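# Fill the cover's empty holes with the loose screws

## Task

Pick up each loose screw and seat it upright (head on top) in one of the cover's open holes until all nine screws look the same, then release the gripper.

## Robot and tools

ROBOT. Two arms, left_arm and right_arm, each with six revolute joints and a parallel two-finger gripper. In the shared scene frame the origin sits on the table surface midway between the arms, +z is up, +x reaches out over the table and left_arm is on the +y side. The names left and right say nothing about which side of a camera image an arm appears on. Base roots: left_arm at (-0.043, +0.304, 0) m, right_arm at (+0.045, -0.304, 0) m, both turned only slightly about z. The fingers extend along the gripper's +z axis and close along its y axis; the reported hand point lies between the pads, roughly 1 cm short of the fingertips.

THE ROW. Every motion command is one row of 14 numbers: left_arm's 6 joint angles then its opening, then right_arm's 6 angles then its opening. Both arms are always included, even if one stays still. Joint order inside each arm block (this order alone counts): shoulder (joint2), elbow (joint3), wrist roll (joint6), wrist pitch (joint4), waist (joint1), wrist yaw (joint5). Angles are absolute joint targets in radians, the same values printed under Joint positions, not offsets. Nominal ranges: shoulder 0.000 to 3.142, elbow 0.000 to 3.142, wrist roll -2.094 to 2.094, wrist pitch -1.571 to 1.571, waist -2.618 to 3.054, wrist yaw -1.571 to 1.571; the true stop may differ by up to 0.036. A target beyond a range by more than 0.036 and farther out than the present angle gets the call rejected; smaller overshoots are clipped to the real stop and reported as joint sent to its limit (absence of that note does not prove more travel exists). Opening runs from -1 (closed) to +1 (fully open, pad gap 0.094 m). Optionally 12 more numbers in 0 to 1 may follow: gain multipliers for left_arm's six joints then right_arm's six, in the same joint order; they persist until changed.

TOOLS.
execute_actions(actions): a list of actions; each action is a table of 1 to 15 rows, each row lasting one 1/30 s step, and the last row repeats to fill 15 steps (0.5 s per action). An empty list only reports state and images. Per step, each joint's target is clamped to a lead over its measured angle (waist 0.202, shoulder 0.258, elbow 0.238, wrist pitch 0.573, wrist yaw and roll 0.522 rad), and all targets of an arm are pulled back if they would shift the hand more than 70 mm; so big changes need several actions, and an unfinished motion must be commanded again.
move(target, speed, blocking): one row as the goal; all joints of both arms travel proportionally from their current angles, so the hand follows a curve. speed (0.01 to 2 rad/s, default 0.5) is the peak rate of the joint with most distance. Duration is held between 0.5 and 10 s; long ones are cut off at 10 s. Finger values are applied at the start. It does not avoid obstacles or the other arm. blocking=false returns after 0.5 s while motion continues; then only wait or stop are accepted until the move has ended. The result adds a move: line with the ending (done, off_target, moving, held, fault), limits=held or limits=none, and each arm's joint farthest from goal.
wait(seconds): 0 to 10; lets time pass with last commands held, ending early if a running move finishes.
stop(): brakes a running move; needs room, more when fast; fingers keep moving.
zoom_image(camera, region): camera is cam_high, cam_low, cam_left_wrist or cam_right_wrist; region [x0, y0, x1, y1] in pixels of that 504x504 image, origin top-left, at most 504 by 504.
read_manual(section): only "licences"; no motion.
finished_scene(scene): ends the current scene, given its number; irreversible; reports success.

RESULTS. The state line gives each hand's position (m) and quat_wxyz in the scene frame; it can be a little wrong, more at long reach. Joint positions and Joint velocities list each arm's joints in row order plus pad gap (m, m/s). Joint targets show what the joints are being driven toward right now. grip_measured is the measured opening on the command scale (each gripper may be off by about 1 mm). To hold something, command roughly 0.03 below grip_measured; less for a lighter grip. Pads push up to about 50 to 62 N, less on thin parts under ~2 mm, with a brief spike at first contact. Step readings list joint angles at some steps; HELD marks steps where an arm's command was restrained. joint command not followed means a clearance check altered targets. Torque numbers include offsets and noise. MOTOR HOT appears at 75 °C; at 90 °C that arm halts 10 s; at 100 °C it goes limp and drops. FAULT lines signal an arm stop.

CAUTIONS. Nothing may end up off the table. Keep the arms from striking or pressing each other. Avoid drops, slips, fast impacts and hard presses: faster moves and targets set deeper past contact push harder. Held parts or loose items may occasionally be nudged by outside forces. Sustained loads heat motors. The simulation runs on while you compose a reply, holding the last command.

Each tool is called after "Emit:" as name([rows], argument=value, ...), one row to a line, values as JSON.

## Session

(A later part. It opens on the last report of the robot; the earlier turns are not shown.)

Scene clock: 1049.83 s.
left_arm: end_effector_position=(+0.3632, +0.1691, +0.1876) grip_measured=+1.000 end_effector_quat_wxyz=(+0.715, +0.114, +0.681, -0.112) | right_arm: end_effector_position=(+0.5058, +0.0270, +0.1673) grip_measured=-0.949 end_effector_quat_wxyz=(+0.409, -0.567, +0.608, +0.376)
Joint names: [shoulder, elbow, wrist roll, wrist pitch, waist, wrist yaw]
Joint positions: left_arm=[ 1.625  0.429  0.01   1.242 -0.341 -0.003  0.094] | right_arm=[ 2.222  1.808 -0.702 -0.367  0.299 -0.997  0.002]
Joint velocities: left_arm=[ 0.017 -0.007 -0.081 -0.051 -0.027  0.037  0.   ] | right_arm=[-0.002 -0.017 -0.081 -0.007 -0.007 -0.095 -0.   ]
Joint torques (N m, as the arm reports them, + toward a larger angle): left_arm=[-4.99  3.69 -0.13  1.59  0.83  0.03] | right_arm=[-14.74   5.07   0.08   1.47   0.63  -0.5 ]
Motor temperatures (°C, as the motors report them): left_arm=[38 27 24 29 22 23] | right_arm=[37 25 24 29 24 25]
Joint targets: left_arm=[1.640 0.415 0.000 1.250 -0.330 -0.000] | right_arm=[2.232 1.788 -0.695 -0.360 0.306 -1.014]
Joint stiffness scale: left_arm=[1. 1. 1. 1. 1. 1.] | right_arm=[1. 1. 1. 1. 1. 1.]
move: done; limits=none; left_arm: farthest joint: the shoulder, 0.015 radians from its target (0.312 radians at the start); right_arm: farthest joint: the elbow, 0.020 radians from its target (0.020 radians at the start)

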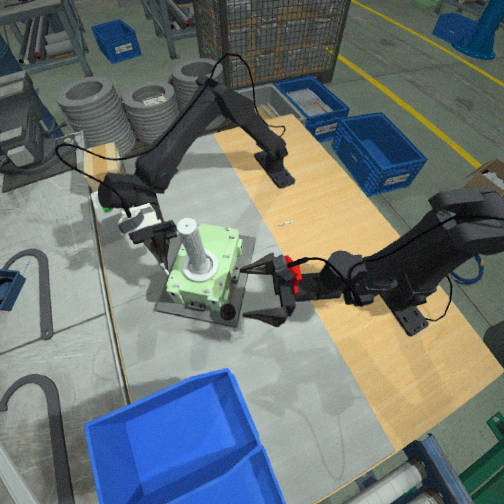

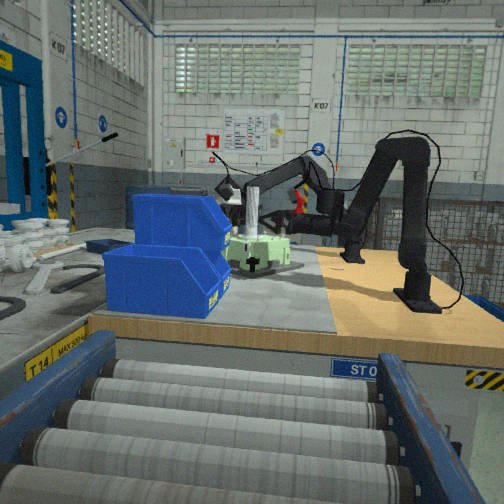

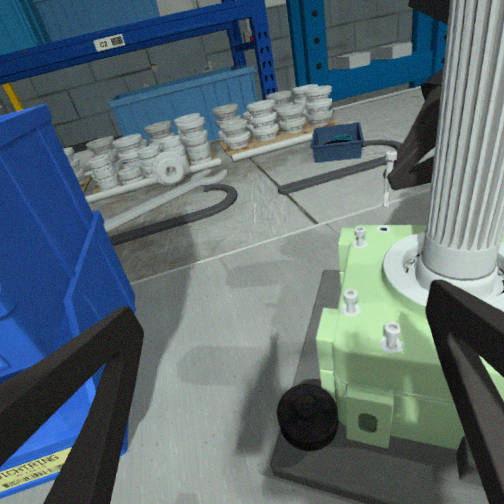

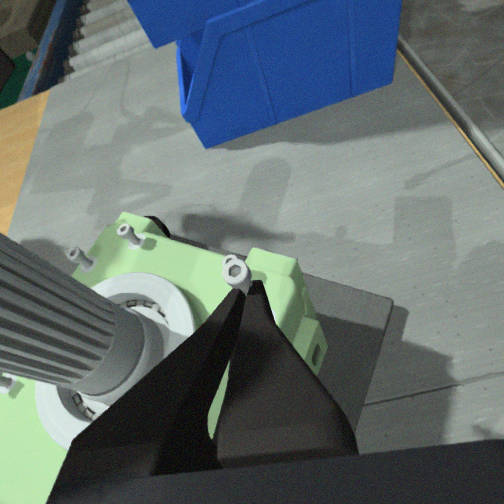

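Emit:
execute_actions([
  [[1.64,0.415,0,1.25,-0.33,0,1,2.25,1.86,-0.72,-0.39,0.318,-1.014,-0.98],[1.64,0.415,0,1.25,-0.33,0,1,2.25,1.86,-0.74,-0.40,0.318,-1.014,-0.98],[1.64,0.415,0,1.25,-0.33,0,1,2.25,1.854,-0.76,-0.41,0.313,-1.014,-0.98],[1.64,0.415,0,1.25,-0.33,0,1,2.25,1.854,-0.78,-0.42,0.313,-1.014,-0.98],[1.64,0.415,0,1.25,-0.33,0,1,2.25,1.854,-0.789,-0.428,0.313,-1.014,-0.98]],
])

Emit:
zoom_image(camera="cam_left_wrist", region=[330, 150, 430, 250])

Emit:
zoom_image(camera="cam_high", region=[145, 250, 195, 300])

Scene clock: 1083.77 s.
left_arm: end_effector_position=(+0.3632, +0.1691, +0.1877) grip_measured=+1.000 end_effector_quat_wxyz=(+0.715, +0.113, +0.681, -0.112) | right_arm: end_effector_position=(+0.5024, +0.0309, +0.1579) grip_measured=-0.949 end_effector_quat_wxyz=(-0.405, +0.588, -0.594, -0.370)
Joint names: [shoulder, elbow, wrist roll, wrist pitch, waist, wrist yaw]
Joint positions: left_arm=[ 1.625  0.429  0.009  1.243 -0.341 -0.003  0.094] | right_arm=[ 2.245  1.826 -0.774 -0.403  0.307 -0.998  0.002]
Joint velocities: left_arm=[-0.007  0.002 -0.081 -0.007  0.012  0.051  0.   ] | right_arm=[ 0.007 -0.007 -0.037  0.022 -0.017 -0.037 -0.   ]
Joint torques (N m, as the arm reports them, + toward a larger angle): left_arm=[-5.    3.67 -0.13  1.59  0.87  0.05] | right_arm=[-15.22   8.69  -0.09   1.12   0.49  -0.5 ]
Motor temperatures (°C, as the motors report them): left_arm=[34 26 24 32 22 23] | right_arm=[38 25 24 29 24 25]
Joint targets: left_arm=[1.640 0.415 -0.000 1.250 -0.330 -0.000] | right_arm=[2.250 1.854 -0.789 -0.428 0.313 -1.014]
Joint stiffness scale: left_arm=[1. 1. 1. 1. 1. 1.] | right_arm=[1. 1. 1. 1. 1. 1.]
Step readings (joint positions):
0: left_arm=[1.625 0.429 0.009 1.243 -0.341 -0.003] | right_arm=[2.222 1.808 -0.702 -0.367 0.299 -0.997]
1: left_arm=[1.625 0.429 0.009 1.243 -0.341 -0.003] | right_arm=[2.225 1.811 -0.702 -0.369 0.299 -0.998]
2: left_arm=[1.625 0.429 0.009 1.243 -0.341 -0.003] | right_arm=[2.230 1.820 -0.707 -0.370 0.300 -0.998]
4: left_arm=[1.625 0.429 0.009 1.243 -0.341 -0.003] | right_arm=[2.237 1.826 -0.724 -0.373 0.304 -0.998]
8: left_arm=[1.625 0.429 0.009 1.243 -0.341 -0.003] | right_arm=[2.243 1.826 -0.756 -0.392 0.307 -0.998]
15: Joint positions above

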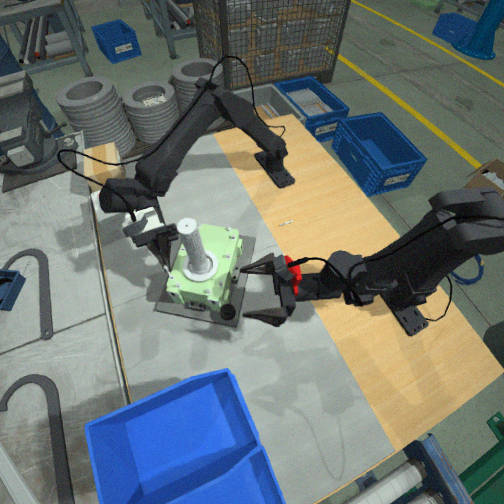

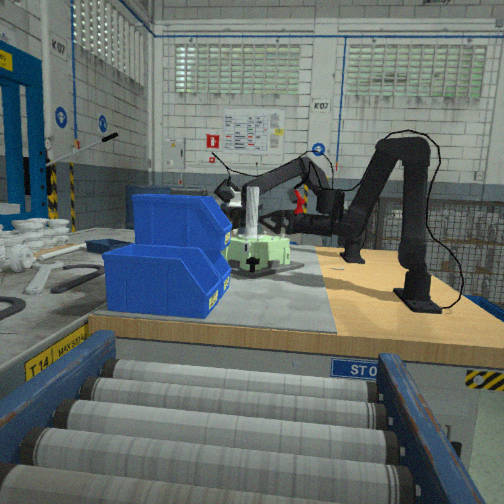

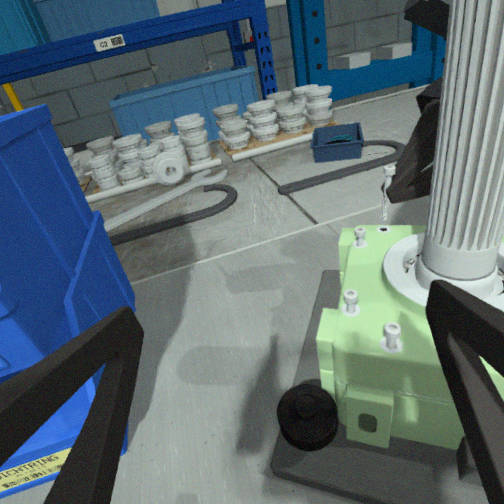

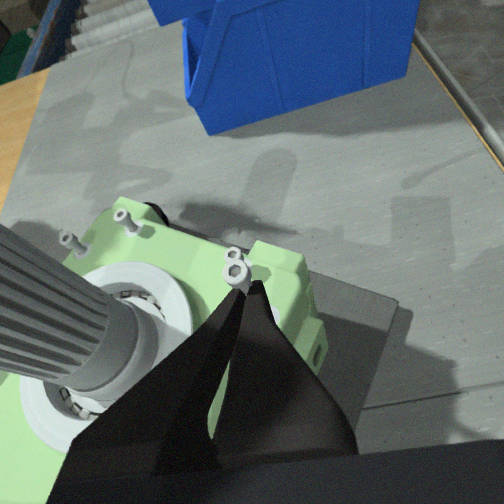

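Region (330, 150, 430, 250) of cam_left_wrist's 504x504 image, scaled by 5.040, with more detail than that image has.

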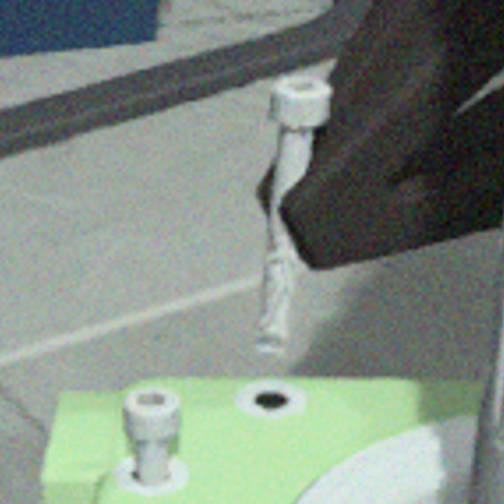

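Region (145, 250, 195, 300) of cam_high's 504x504 image, scaled by 10.080, with more detail than that image has.

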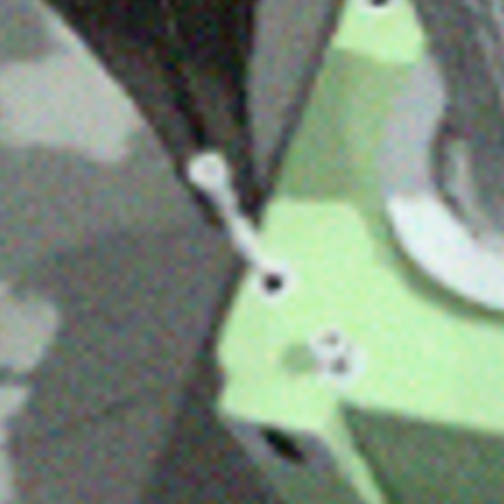

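Emit:
execute_actions([
  [[1.64,0.415,0,1.25,-0.33,0,1,2.272,1.854,-0.785,-0.415,0.311,-1.014,-0.98],[1.64,0.415,0,1.25,-0.33,0,1,2.272,1.854,-0.785,-0.415,0.311,-1.014,-0.98],[1.64,0.415,0,1.25,-0.33,0,1,2.26,1.854,-0.785,-0.415,0.311,-1.014,-0.98]],
])

Emit:
zoom_image(camera="cam_left_wrist", region=[330, 150, 430, 250])

Emit:
zoom_image(camera="cam_high", region=[145, 250, 195, 300])

Scene clock: 1094.03 s.
left_arm: end_effector_position=(+0.3632, +0.1691, +0.1877) grip_measured=+1.000 end_effector_quat_wxyz=(+0.715, +0.113, +0.681, -0.112) | right_arm: end_effector_position=(+0.5025, +0.0310, +0.1517) grip_measured=-0.949 end_effector_quat_wxyz=(-0.401, +0.588, -0.596, -0.372)
Joint names: [shoulder, elbow, wrist roll, wrist pitch, waist, wrist yaw]
Joint positions: left_arm=[ 1.625  0.429  0.009  1.243 -0.341 -0.003  0.094] | right_arm=[ 2.257  1.826 -0.779 -0.405  0.307 -0.999  0.002]
Joint velocities: left_arm=[ 0.002  0.012  0.007 -0.081 -0.002  0.037  0.   ] | right_arm=[-0.002 -0.027 -0.007 -0.022 -0.017  0.022 -0.   ]
Joint torques (N m, as the arm reports them, + toward a larger angle): left_arm=[-5.01  3.67 -0.13  1.59  0.87  0.04] | right_arm=[-15.49   8.57  -0.04   1.19   0.34  -0.54]
Motor temperatures (°C, as the motors report them): left_arm=[34 26 24 33 22 23] | right_arm=[38 26 24 29 24 25]
Joint targets: left_arm=[1.640 0.415 0.000 1.250 -0.330 0.000] | right_arm=[2.260 1.854 -0.785 -0.415 0.311 -1.014]
Joint stiffness scale: left_arm=[1. 1. 1. 1. 1. 1.] | right_arm=[1. 1. 1. 1. 1. 1.]
Step readings (joint positions):
0: left_arm=[1.625 0.429 0.009 1.243 -0.341 -0.003] | right_arm=[2.245 1.826 -0.779 -0.405 0.307 -0.998]
1: left_arm=[1.625 0.429 0.009 1.243 -0.341 -0.003] | right_arm=[2.246 1.826 -0.779 -0.405 0.307 -0.998]
2: left_arm=[1.625 0.429 0.009 1.243 -0.341 -0.003] | right_arm=[2.248 1.826 -0.779 -0.405 0.307 -0.999]
4: left_arm=[1.625 0.429 0.009 1.243 -0.341 -0.003] | right_arm=[2.253 1.826 -0.779 -0.405 0.307 -0.999]
8: left_arm=[1.625 0.429 0.009 1.243 -0.341 -0.003] | right_arm=[2.257 1.826 -0.779 -0.405 0.307 -0.999]
15: Joint positions above

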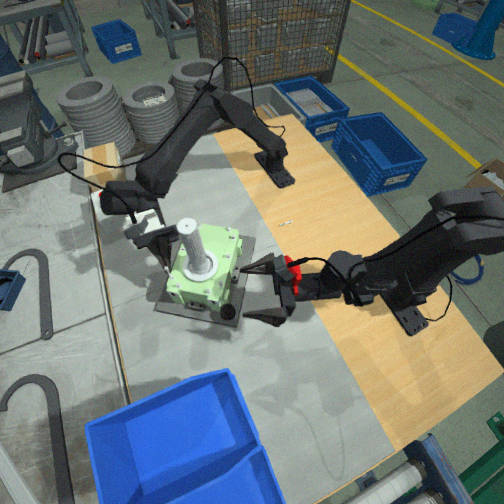

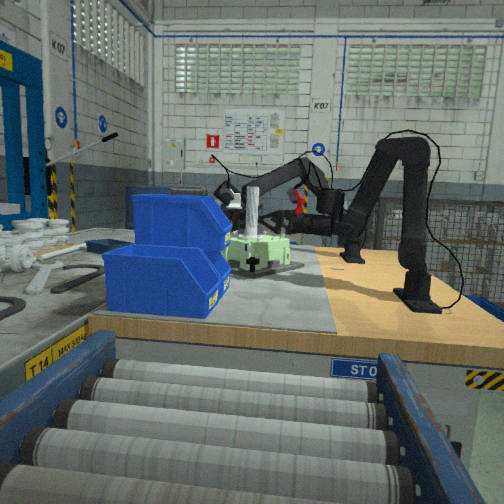

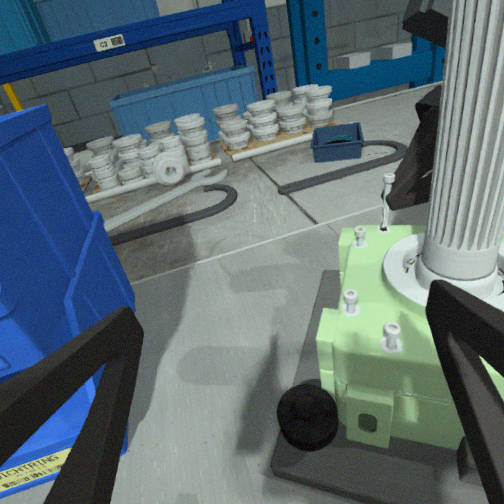

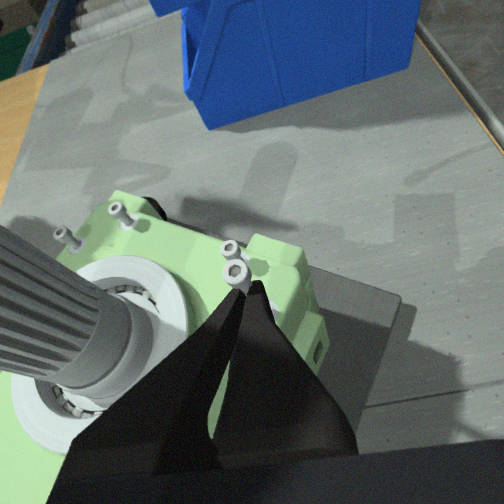

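Region (330, 150, 430, 250) of cam_left_wrist's 504x504 image, scaled by 5.040, with more detail than that image has.

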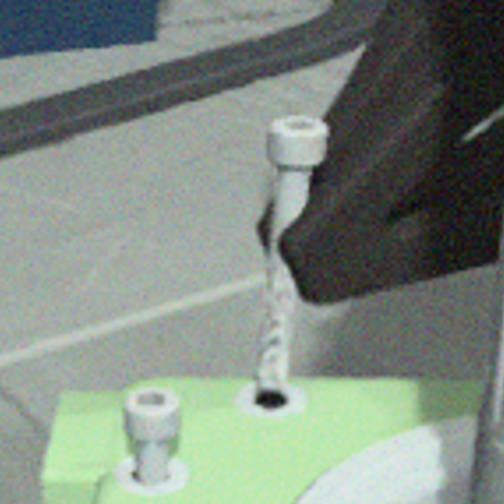

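Region (145, 250, 195, 300) of cam_high's 504x504 image, scaled by 10.080, with more detail than that image has.

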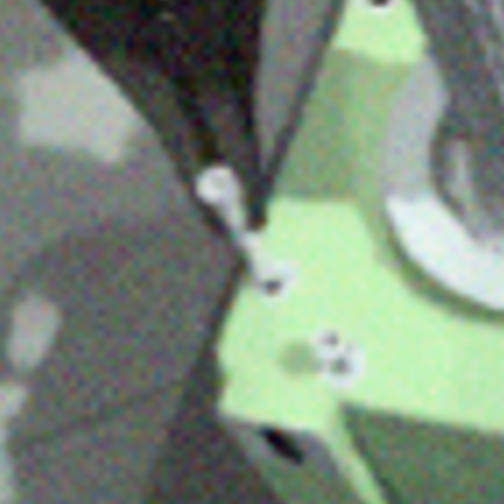

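Emit:
execute_actions([
  [[1.64,0.415,0,1.25,-0.33,0,1,2.283,1.854,-0.785,-0.41,0.311,-1.014,-0.98],[1.64,0.415,0,1.25,-0.33,0,1,2.283,1.854,-0.785,-0.41,0.311,-1.014,-0.98],[1.64,0.415,0,1.25,-0.33,0,1,2.268,1.854,-0.785,-0.41,0.311,-1.014,-0.98]],
])

Emit:
zoom_image(camera="cam_left_wrist", region=[330, 150, 430, 250])

Emit:
zoom_image(camera="cam_high", region=[145, 250, 195, 300])

Scene clock: 1100.17 s.
left_arm: end_effector_position=(+0.3632, +0.1691, +0.1877) grip_measured=+1.000 end_effector_quat_wxyz=(+0.715, +0.113, +0.681, -0.112) | right_arm: end_effector_position=(+0.5026, +0.0312, +0.1472) grip_measured=-0.949 end_effector_quat_wxyz=(-0.398, +0.587, -0.598, -0.374)
Joint names: [shoulder, elbow, wrist roll, wrist pitch, waist, wrist yaw]
Joint positions: left_arm=[ 1.625  0.429  0.009  1.243 -0.341 -0.003  0.094] | right_arm=[ 2.265  1.826 -0.779 -0.404  0.307 -1.     0.002]
Joint velocities: left_arm=[ 0.007 -0.002 -0.066  0.007 -0.012  0.051  0.   ] | right_arm=[ 0.007 -0.012 -0.007 -0.051  0.002  0.066 -0.001]
Joint torques (N m, as the arm reports them, + toward a larger angle): left_arm=[-5.01  3.66 -0.13  1.59  0.86  0.04] | right_arm=[-15.77   8.55   0.     1.25   0.38  -0.53]
Motor temperatures (°C, as the motors report them): left_arm=[33 26 24 33 22 23] | right_arm=[38 26 24 29 24 25]
Joint targets: left_arm=[1.640 0.415 -0.000 1.250 -0.330 -0.000] | right_arm=[2.268 1.854 -0.785 -0.410 0.311 -1.014]
Joint stiffness scale: left_arm=[1. 1. 1. 1. 1. 1.] | right_arm=[1. 1. 1. 1. 1. 1.]
Step readings (joint positions):
0: left_arm=[1.625 0.429 0.009 1.243 -0.341 -0.003] | right_arm=[2.257 1.826 -0.779 -0.405 0.307 -0.999]
1: left_arm=[1.625 0.429 0.009 1.243 -0.341 -0.003] | right_arm=[2.258 1.826 -0.779 -0.405 0.307 -0.999]
2: left_arm=[1.625 0.429 0.009 1.243 -0.341 -0.003] | right_arm=[2.260 1.826 -0.779 -0.404 0.307 -0.999]
4: left_arm=[1.625 0.429 0.009 1.243 -0.341 -0.003] | right_arm=[2.264 1.826 -0.779 -0.404 0.307 -0.999]
8: left_arm=[1.625 0.429 0.009 1.243 -0.341 -0.003] | right_arm=[2.265 1.826 -0.779 -0.404 0.307 -0.999]
15: Joint positions above

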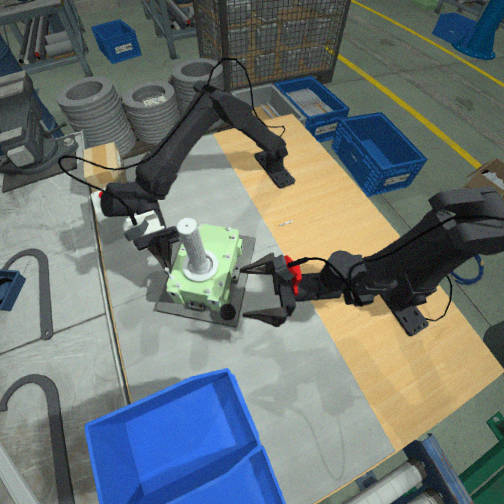

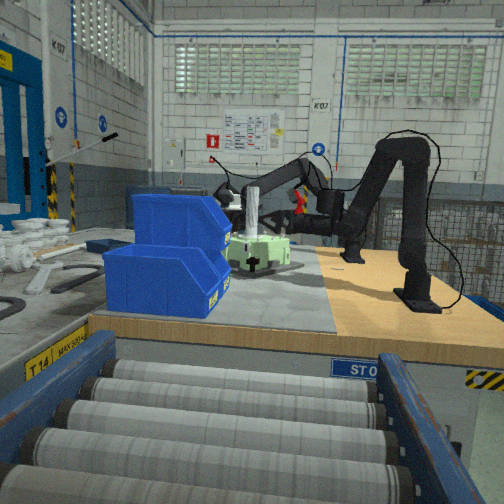

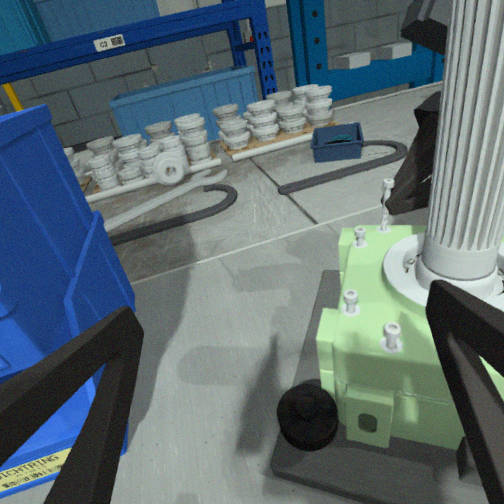

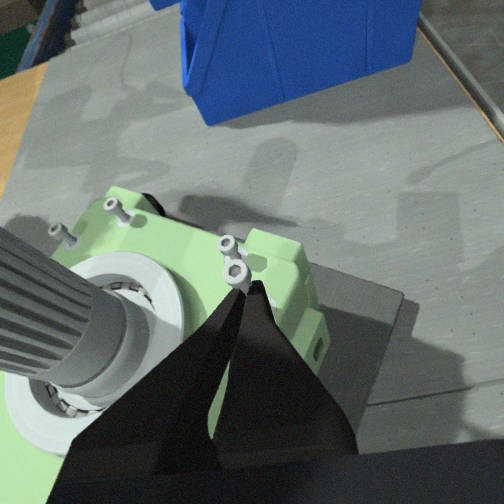

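Region (330, 150, 430, 250) of cam_left_wrist's 504x504 image, scaled by 5.040, with more detail than that image has.

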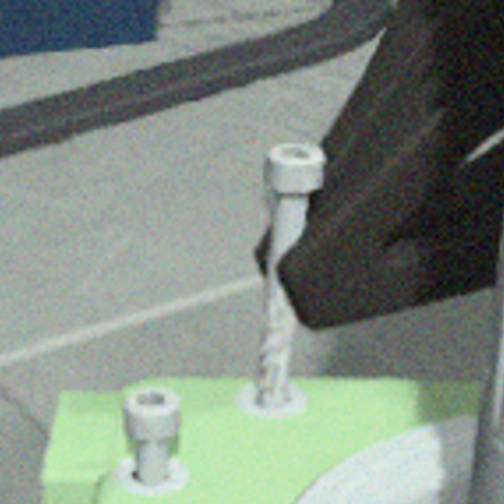

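Region (145, 250, 195, 300) of cam_high's 504x504 image, scaled by 10.080, with more detail than that image has.

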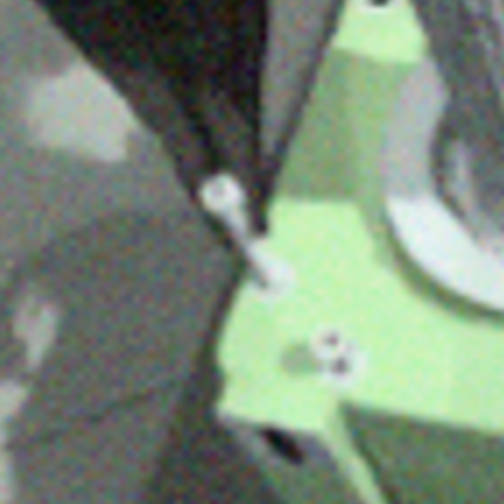

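Seems entering. Another step.

Emit:
execute_actions([
  [[1.64,0.415,0,1.25,-0.33,0,1,2.291,1.854,-0.785,-0.41,0.311,-1.014,-0.98],[1.64,0.415,0,1.25,-0.33,0,1,2.291,1.854,-0.785,-0.41,0.311,-1.014,-0.98],[1.64,0.415,0,1.25,-0.33,0,1,2.277,1.854,-0.785,-0.41,0.311,-1.014,-0.98]],
])

Emit:
zoom_image(camera="cam_left_wrist", region=[330, 150, 430, 250])

Scene clock: 1106.17 s.
left_arm: end_effector_position=(+0.3632, +0.1691, +0.1877) grip_measured=+1.000 end_effector_quat_wxyz=(+0.715, +0.113, +0.681, -0.112) | right_arm: end_effector_position=(+0.5027, +0.0313, +0.1427) grip_measured=-0.949 end_effector_quat_wxyz=(-0.395, +0.586, -0.600, -0.376)
Joint names: [shoulder, elbow, wrist roll, wrist pitch, waist, wrist yaw]
Joint positions: left_arm=[ 1.625  0.429  0.009  1.243 -0.341 -0.003  0.094] | right_arm=[ 2.274  1.826 -0.779 -0.404  0.307 -1.001  0.002]
Joint velocities: left_arm=[-0.002 -0.007 -0.066 -0.081  0.002 -0.037  0.   ] | right_arm=[-0.002 -0.002  0.037 -0.066  0.007 -0.022 -0.001]
Joint torques (N m, as the arm reports them, + toward a larger angle): left_arm=[-5.    3.64 -0.12  1.6   0.88  0.04] | right_arm=[-15.77   8.67   0.     1.22   0.38  -0.49]
Motor temperatures (°C, as the motors report them): left_arm=[33 26 24 33 22 23] | right_arm=[38 26 24 29 24 25]
Joint targets: left_arm=[1.640 0.415 0.000 1.250 -0.330 0.000] | right_arm=[2.277 1.854 -0.785 -0.410 0.311 -1.014]
Joint stiffness scale: left_arm=[1. 1. 1. 1. 1. 1.] | right_arm=[1. 1. 1. 1. 1. 1.]
Step readings (joint positions):
0: left_arm=[1.625 0.429 0.009 1.243 -0.341 -0.003] | right_arm=[2.265 1.826 -0.779 -0.404 0.307 -1.000]
1: left_arm=[1.625 0.429 0.009 1.243 -0.341 -0.003] | right_arm=[2.267 1.826 -0.779 -0.404 0.307 -1.000]
2: left_arm=[1.625 0.429 0.009 1.243 -0.341 -0.003] | right_arm=[2.268 1.826 -0.779 -0.404 0.307 -1.001]
4: left_arm=[1.625 0.429 0.009 1.243 -0.341 -0.003] | right_arm=[2.273 1.826 -0.779 -0.404 0.307 -1.001]
8: left_arm=[1.625 0.429 0.009 1.243 -0.341 -0.003] | right_arm=[2.274 1.826 -0.779 -0.404 0.307 -1.001]
15: Joint positions above

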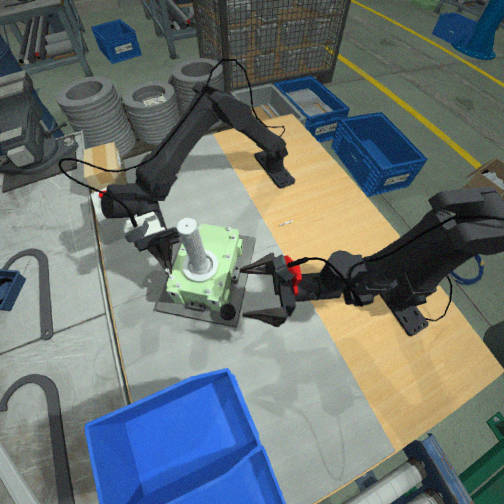

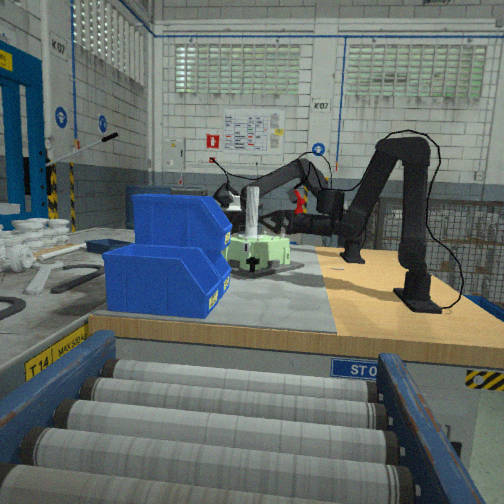

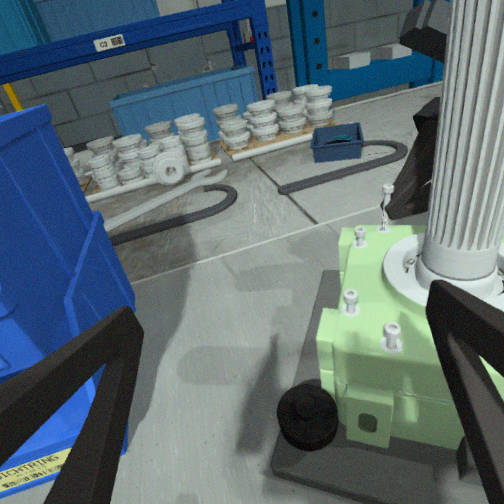

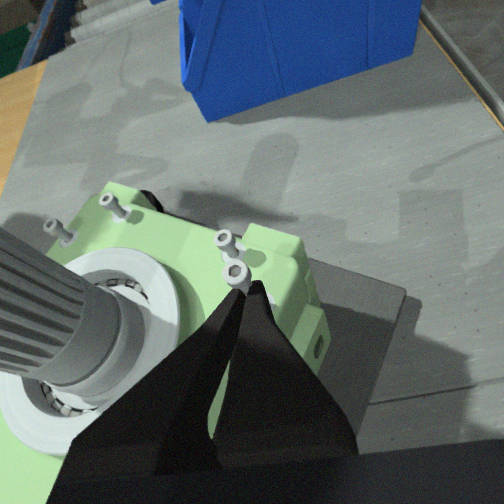

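Region (330, 150, 430, 250) of cam_left_wrist's 504x504 image, scaled by 5.040, with more detail than that image has.

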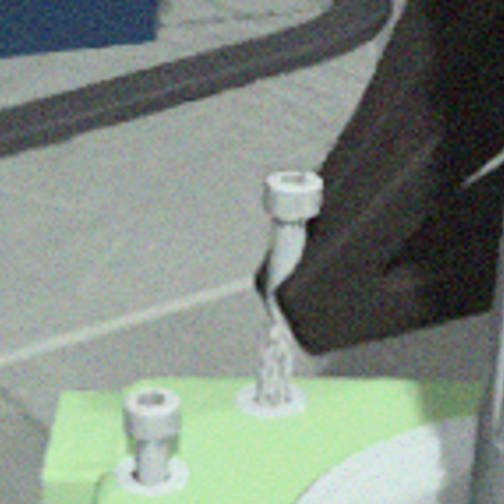

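In ~7 mm. Release and lift.

Emit:
execute_actions([
  [[1.64,0.415,0,1.25,-0.33,0,1,2.275,1.854,-0.785,-0.41,0.311,-1.014,-0.72]],
])

Emit:
move(target=[1.64,0.415,0,1.25,-0.33,0,1,2.18,1.826,-0.785,-0.41,0.28,-1.0,-0.72], speed=0.15)

Emit:
zoom_image(camera="cam_left_wrist", region=[330, 150, 430, 250])

Scene clock: 1116.40 s.
left_arm: end_effector_position=(+0.3632, +0.1691, +0.1877) grip_measured=+1.000 end_effector_quat_wxyz=(+0.715, +0.113, +0.681, -0.112) | right_arm: end_effector_position=(+0.5027, +0.0313, +0.1427) grip_measured=-0.722 end_effector_quat_wxyz=(-0.395, +0.586, -0.600, -0.376)
Joint names: [shoulder, elbow, wrist roll, wrist pitch, waist, wrist yaw]
Joint positions: left_arm=[ 1.625  0.429  0.009  1.243 -0.341 -0.003  0.094] | right_arm=[ 2.274  1.826 -0.779 -0.404  0.307 -1.001  0.013]
Joint velocities: left_arm=[-0.002 -0.002 -0.081  0.007 -0.002  0.022  0.   ] | right_arm=[ 0.012 -0.002 -0.022  0.037  0.007 -0.007 -0.001]
Joint torques (N m, as the arm reports them, + toward a larger angle): left_arm=[-5.    3.68 -0.13  1.59  0.86  0.04] | right_arm=[-15.88   8.63  -0.04   1.2    0.36  -0.5 ]
Motor temperatures (°C, as the motors report them): left_arm=[33 26 24 33 22 23] | right_arm=[39 27 24 29 24 25]
Joint targets: left_arm=[1.640 0.415 -0.000 1.250 -0.330 -0.000] | right_arm=[2.275 1.854 -0.785 -0.410 0.311 -1.014]
Joint stiffness scale: left_arm=[1. 1. 1. 1. 1. 1.] | right_arm=[1. 1. 1. 1. 1. 1.]
Step readings (joint positions):
0: left_arm=[1.625 0.429 0.009 1.243 -0.341 -0.003] | right_arm=[2.274 1.826 -0.779 -0.404 0.307 -1.001]
1: left_arm=[1.625 0.429 0.009 1.243 -0.341 -0.003] | right_arm=[2.274 1.826 -0.779 -0.404 0.307 -1.001]
2: left_arm=[1.625 0.429 0.009 1.243 -0.341 -0.003] | right_arm=[2.274 1.826 -0.779 -0.404 0.307 -1.001]
4: left_arm=[1.625 0.429 0.009 1.243 -0.341 -0.003] | right_arm=[2.274 1.826 -0.779 -0.404 0.307 -1.001]
8: left_arm=[1.625 0.429 0.009 1.243 -0.341 -0.003] | right_arm=[2.274 1.826 -0.779 -0.404 0.307 -1.001]
15: Joint positions above

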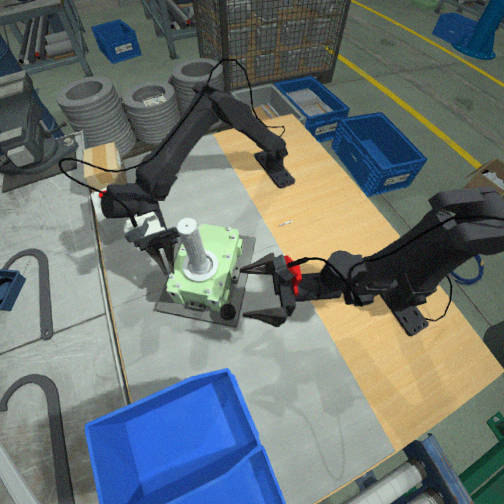

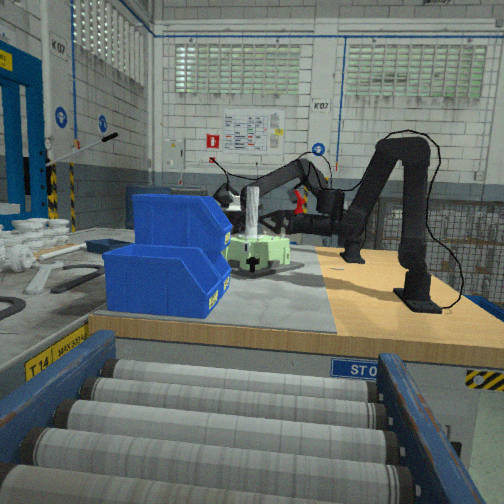

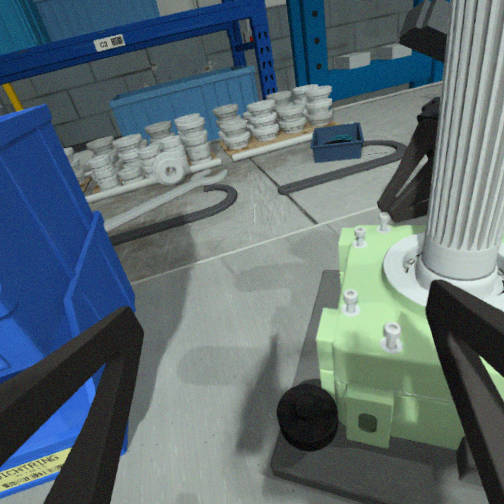

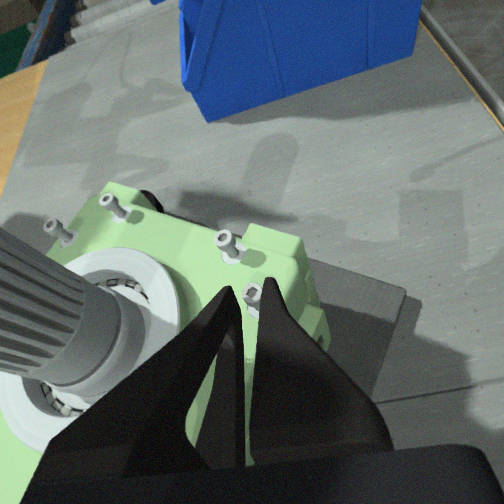

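Scene clock: 1117.37 s.
left_arm: end_effector_position=(+0.3632, +0.1691, +0.1877) grip_measured=+1.000 end_effector_quat_wxyz=(+0.715, +0.113, +0.681, -0.112) | right_arm: end_effector_position=(+0.5068, +0.0200, +0.1856) grip_measured=-0.722 end_effector_quat_wxyz=(-0.430, +0.588, -0.586, -0.355)
Joint names: [shoulder, elbow, wrist roll, wrist pitch, waist, wrist yaw]
Joint positions: left_arm=[ 1.625  0.429  0.009  1.243 -0.341 -0.003  0.094] | right_arm=[ 2.192  1.826 -0.779 -0.404  0.286 -0.997  0.013]
Joint velocities: left_arm=[-0.007 -0.007 -0.051  0.037 -0.017 -0.007  0.   ] | right_arm=[-0.002  0.002  0.007  0.051 -0.017 -0.051 -0.   ]
Joint torques (N m, as the arm reports them, + toward a larger angle): left_arm=[-4.98  3.65 -0.12  1.59  0.88  0.04] | right_arm=[-16.56   6.36  -0.03   1.28  -0.45  -0.37]
Motor temperatures (°C, as the motors report them): left_arm=[33 26 24 33 22 23] | right_arm=[39 27 24 29 24 25]
Joint targets: left_arm=[1.640 0.415 0.000 1.250 -0.330 0.000] | right_arm=[2.180 1.826 -0.785 -0.410 0.280 -1.000]
Joint stiffness scale: left_arm=[1. 1. 1. 1. 1. 1.] | right_arm=[1. 1. 1. 1. 1. 1.]
move: done; limits=none; left_arm: farthest joint: the shoulder, 0.015 radians from its target (0.015 radians at the start); right_arm: farthest joint: the shoulder, 0.012 radians from its target (0.094 radians at the start)

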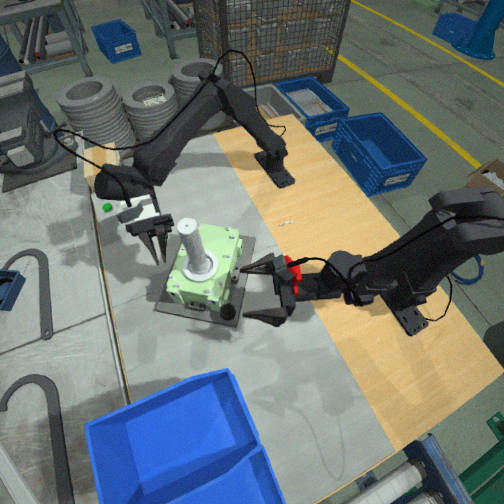

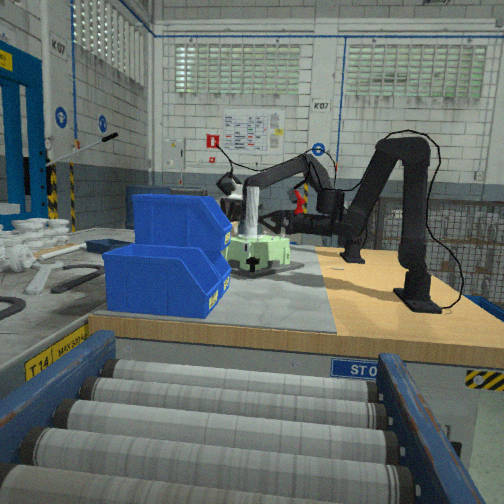

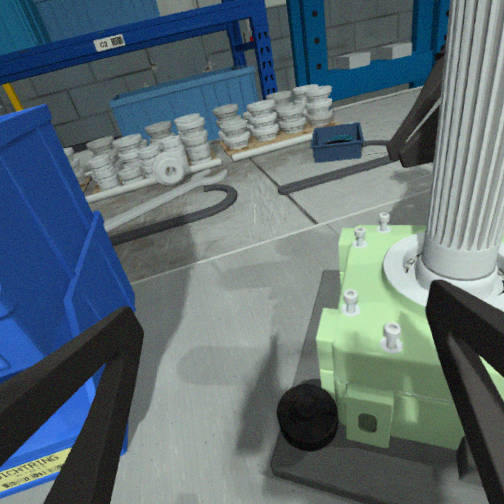

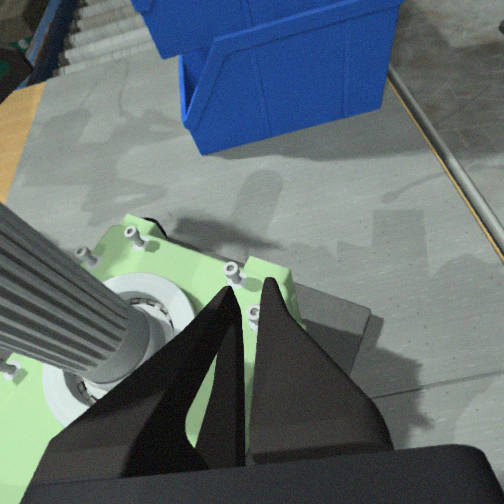

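Region (330, 150, 430, 250) of cam_left_wrist's 504x504 image, scaled by 5.040, with more detail than that image has.

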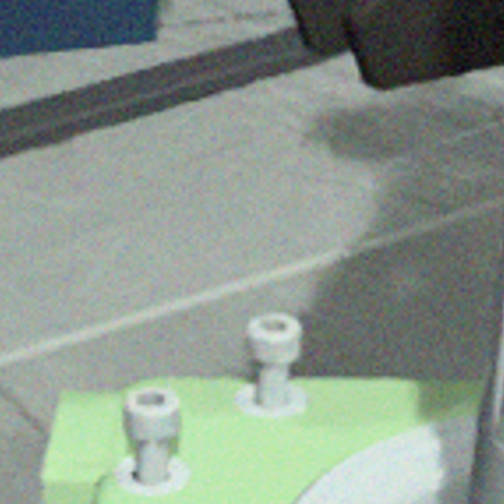

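Emit:
move(target=[1.64,0.415,0,1.25,-0.33,0,1,1.4,1.0,-1.0,-0.7,0.25,-0.6,-0.4], speed=0.9)

Emit:
move(target=[1.64,0.415,0,1.25,-0.33,0,1,1.531,0.876,-1.654,-0.938,1.468,0.365,-0.4], speed=0.9)

Scene clock: 1137.90 s.
left_arm: end_effector_position=(+0.3632, +0.1691, +0.1877) grip_measured=+1.000 end_effector_quat_wxyz=(+0.715, +0.113, +0.681, -0.112) | right_arm: end_effector_position=(+0.3287, -0.1052, +0.1491) grip_measured=-0.401 end_effector_quat_wxyz=(+0.316, -0.620, +0.692, +0.192)
Joint names: [shoulder, elbow, wrist roll, wrist pitch, waist, wrist yaw]
Joint positions: left_arm=[ 1.625  0.429  0.009  1.243 -0.341 -0.003  0.094] | right_arm=[ 1.414  1.018 -0.991 -0.679  0.259 -0.598  0.028]
Joint velocities: left_arm=[-0.007 -0.002  0.066 -0.037 -0.002 -0.066  0.   ] | right_arm=[-0.022 -0.017  0.007 -0.051  0.007 -0.007 -0.001]
Joint torques (N m, as the arm reports them, + toward a larger angle): left_arm=[-5.02  3.65 -0.13  1.6   0.85  0.04] | right_arm=[-7.99  4.91  0.03  0.93 -0.8  -0.31]
Motor temperatures (°C, as the motors report them): left_arm=[33 26 24 34 22 23] | right_arm=[40 26 24 29 24 25]
Joint targets: left_arm=[1.640 0.415 0.000 1.250 -0.330 0.000] | right_arm=[1.400 1.000 -1.000 -0.700 0.250 -0.600]
Joint stiffness scale: left_arm=[1. 1. 1. 1. 1. 1.] | right_arm=[1. 1. 1. 1. 1. 1.]
move: off_target (right_arm); limits=none; left_arm: farthest joint: the shoulder, 0.015 radians from its target (0.015 radians at the start); right_arm: farthest joint: the wrist pitch, 0.021 radians from its target (0.296 radians at the start)

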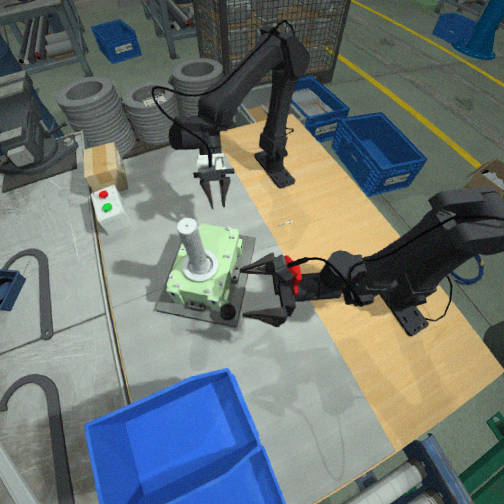

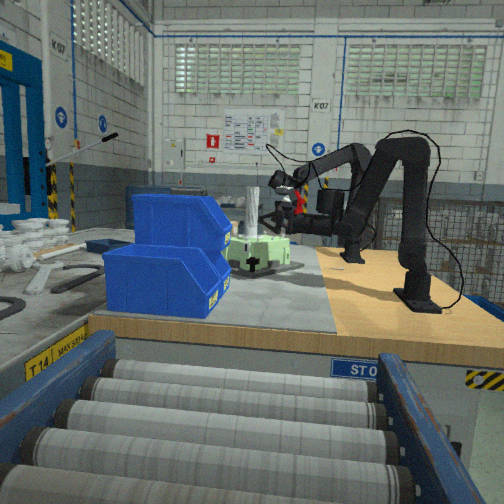

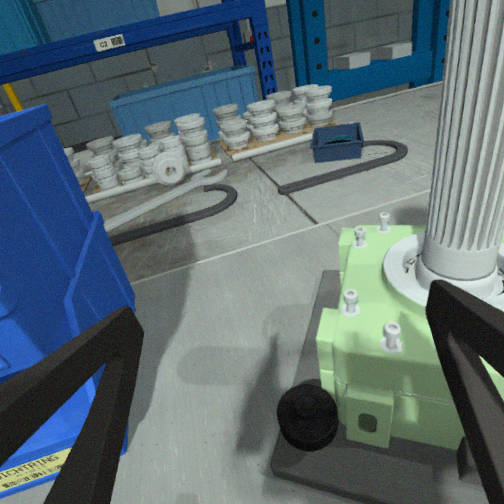

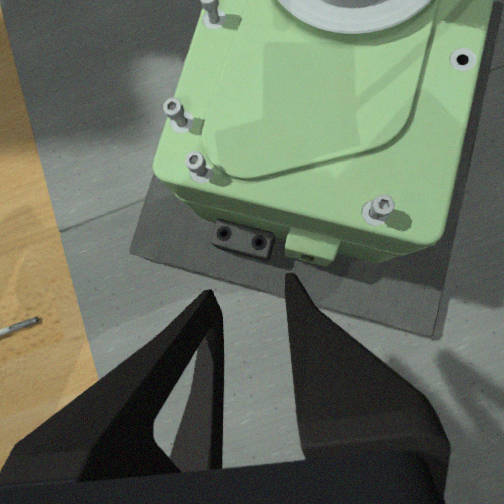

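Scene clock: 1140.13 s.
left_arm: end_effector_position=(+0.3632, +0.1691, +0.1877) grip_measured=+1.000 end_effector_quat_wxyz=(+0.715, +0.113, +0.681, -0.112) | right_arm: end_effector_position=(+0.1190, -0.0607, +0.0501) grip_measured=-0.401 end_effector_quat_wxyz=(-0.002, +0.984, +0.009, +0.179)
Joint names: [shoulder, elbow, wrist roll, wrist pitch, waist, wrist yaw]
Joint positions: left_arm=[ 1.625  0.429  0.009  1.243 -0.341 -0.003  0.094] | right_arm=[ 1.523  0.896 -1.645 -0.918  1.464  0.359  0.028]
Joint velocities: left_arm=[-0.017 -0.007 -0.066 -0.051  0.007 -0.022  0.   ] | right_arm=[-0.012 -0.002  0.007 -0.066 -0.002 -0.007 -0.   ]
Joint torques (N m, as the arm reports them, + toward a larger angle): left_arm=[-5.01  3.64 -0.12  1.59  0.87  0.04] | right_arm=[-5.73  3.84  0.    0.06  0.31  0.33]
Motor temperatures (°C, as the motors report them): left_arm=[33 26 24 34 22 23] | right_arm=[39 26 24 29 24 25]
Joint targets: left_arm=[1.640 0.415 -0.000 1.250 -0.330 -0.000] | right_arm=[1.531 0.876 -1.654 -0.938 1.468 0.365]
Joint stiffness scale: left_arm=[1. 1. 1. 1. 1. 1.] | right_arm=[1. 1. 1. 1. 1. 1.]
move: done; limits=none; left_arm: farthest joint: the shoulder, 0.015 radians from its target (0.015 radians at the start); right_arm: farthest joint: the elbow, 0.020 radians from its target (0.142 radians at the start)

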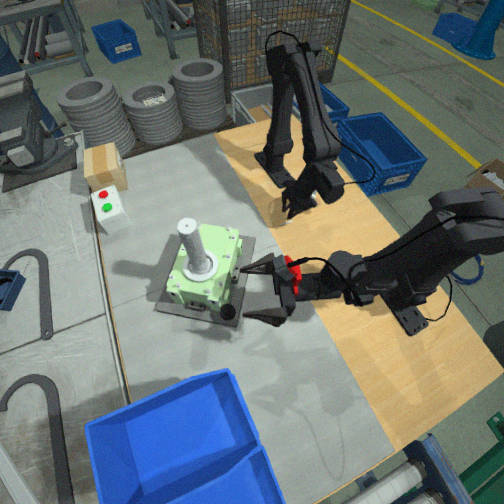

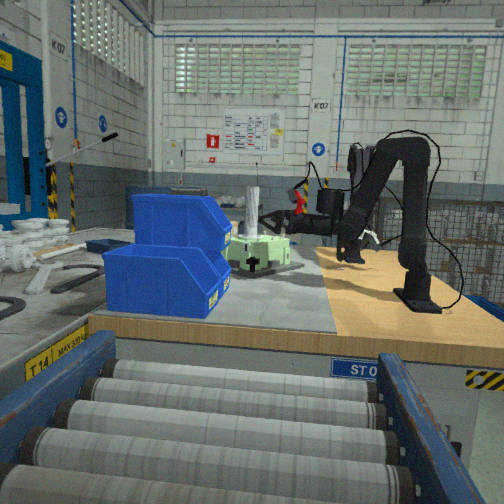

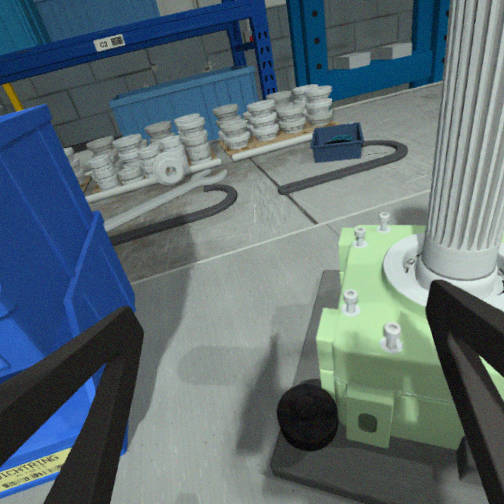

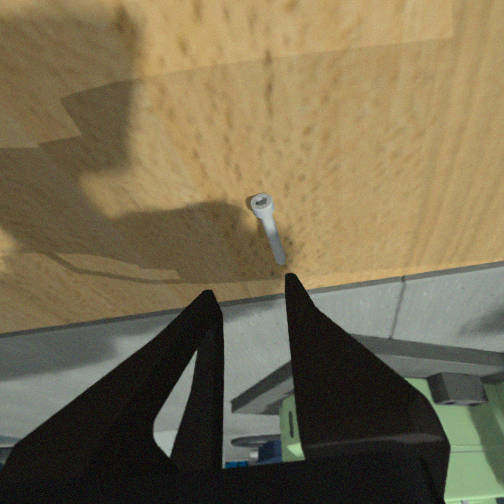

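Emit:
move(target=[1.64,0.415,0,1.25,-0.33,0,1,1.592,0.855,-1.654,-0.829,1.468,0.365,-0.5], speed=0.12)

Scene clock: 1147.93 s.
left_arm: end_effector_position=(+0.3632, +0.1691, +0.1877) grip_measured=+1.000 end_effector_quat_wxyz=(+0.715, +0.113, +0.681, -0.112) | right_arm: end_effector_position=(+0.1194, -0.0541, +0.0315) grip_measured=-0.499 end_effector_quat_wxyz=(+0.000, +0.984, +0.010, +0.179)
Joint names: [shoulder, elbow, wrist roll, wrist pitch, waist, wrist yaw]
Joint positions: left_arm=[ 1.625  0.429  0.009  1.243 -0.341 -0.003  0.094] | right_arm=[ 1.584  0.875 -1.646 -0.839  1.464  0.359  0.024]
Joint velocities: left_arm=[ 0.007 -0.002  0.022  0.007 -0.012  0.007  0.   ] | right_arm=[-0.012 -0.002 -0.007 -0.125  0.002 -0.007 -0.   ]
Joint torques (N m, as the arm reports them, + toward a larger angle): left_arm=[-5.    3.63 -0.12  1.59  0.89  0.05] | right_arm=[-6.3   3.67 -0.07  0.31  0.41  0.29]
Motor temperatures (°C, as the motors report them): left_arm=[33 26 24 34 22 23] | right_arm=[36 25 24 28 24 25]
Joint targets: left_arm=[1.640 0.415 -0.000 1.250 -0.330 0.000] | right_arm=[1.592 0.855 -1.654 -0.829 1.468 0.365]
Joint stiffness scale: left_arm=[1. 1. 1. 1. 1. 1.] | right_arm=[1. 1. 1. 1. 1. 1.]
move: done; limits=none; left_arm: farthest joint: the shoulder, 0.015 radians from its target (0.015 radians at the start); right_arm: farthest joint: the elbow, 0.020 radians from its target (0.041 radians at the start)

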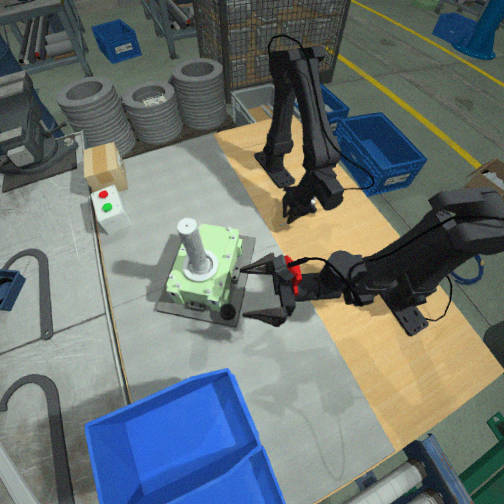

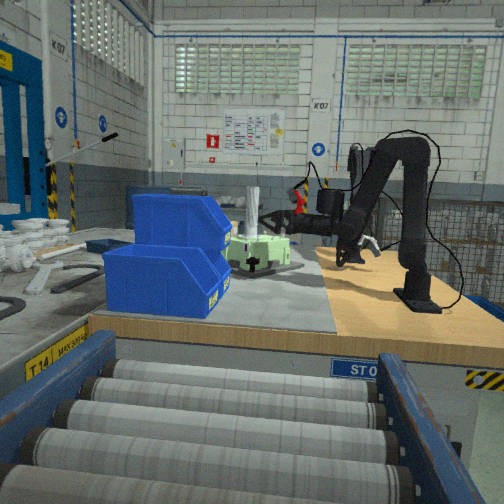

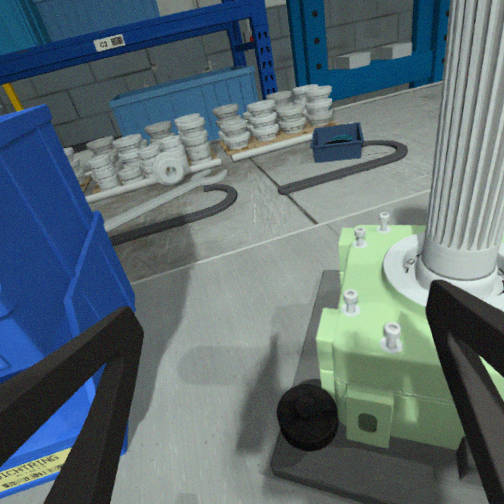

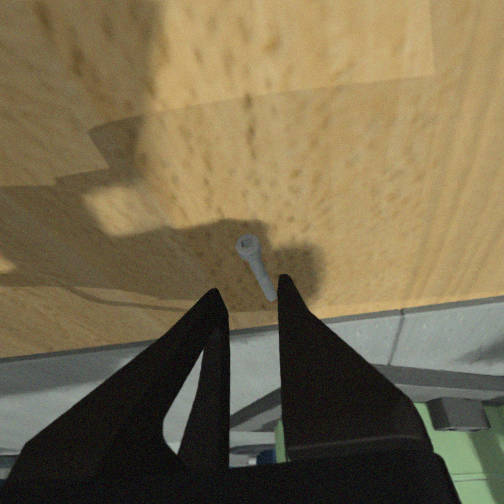

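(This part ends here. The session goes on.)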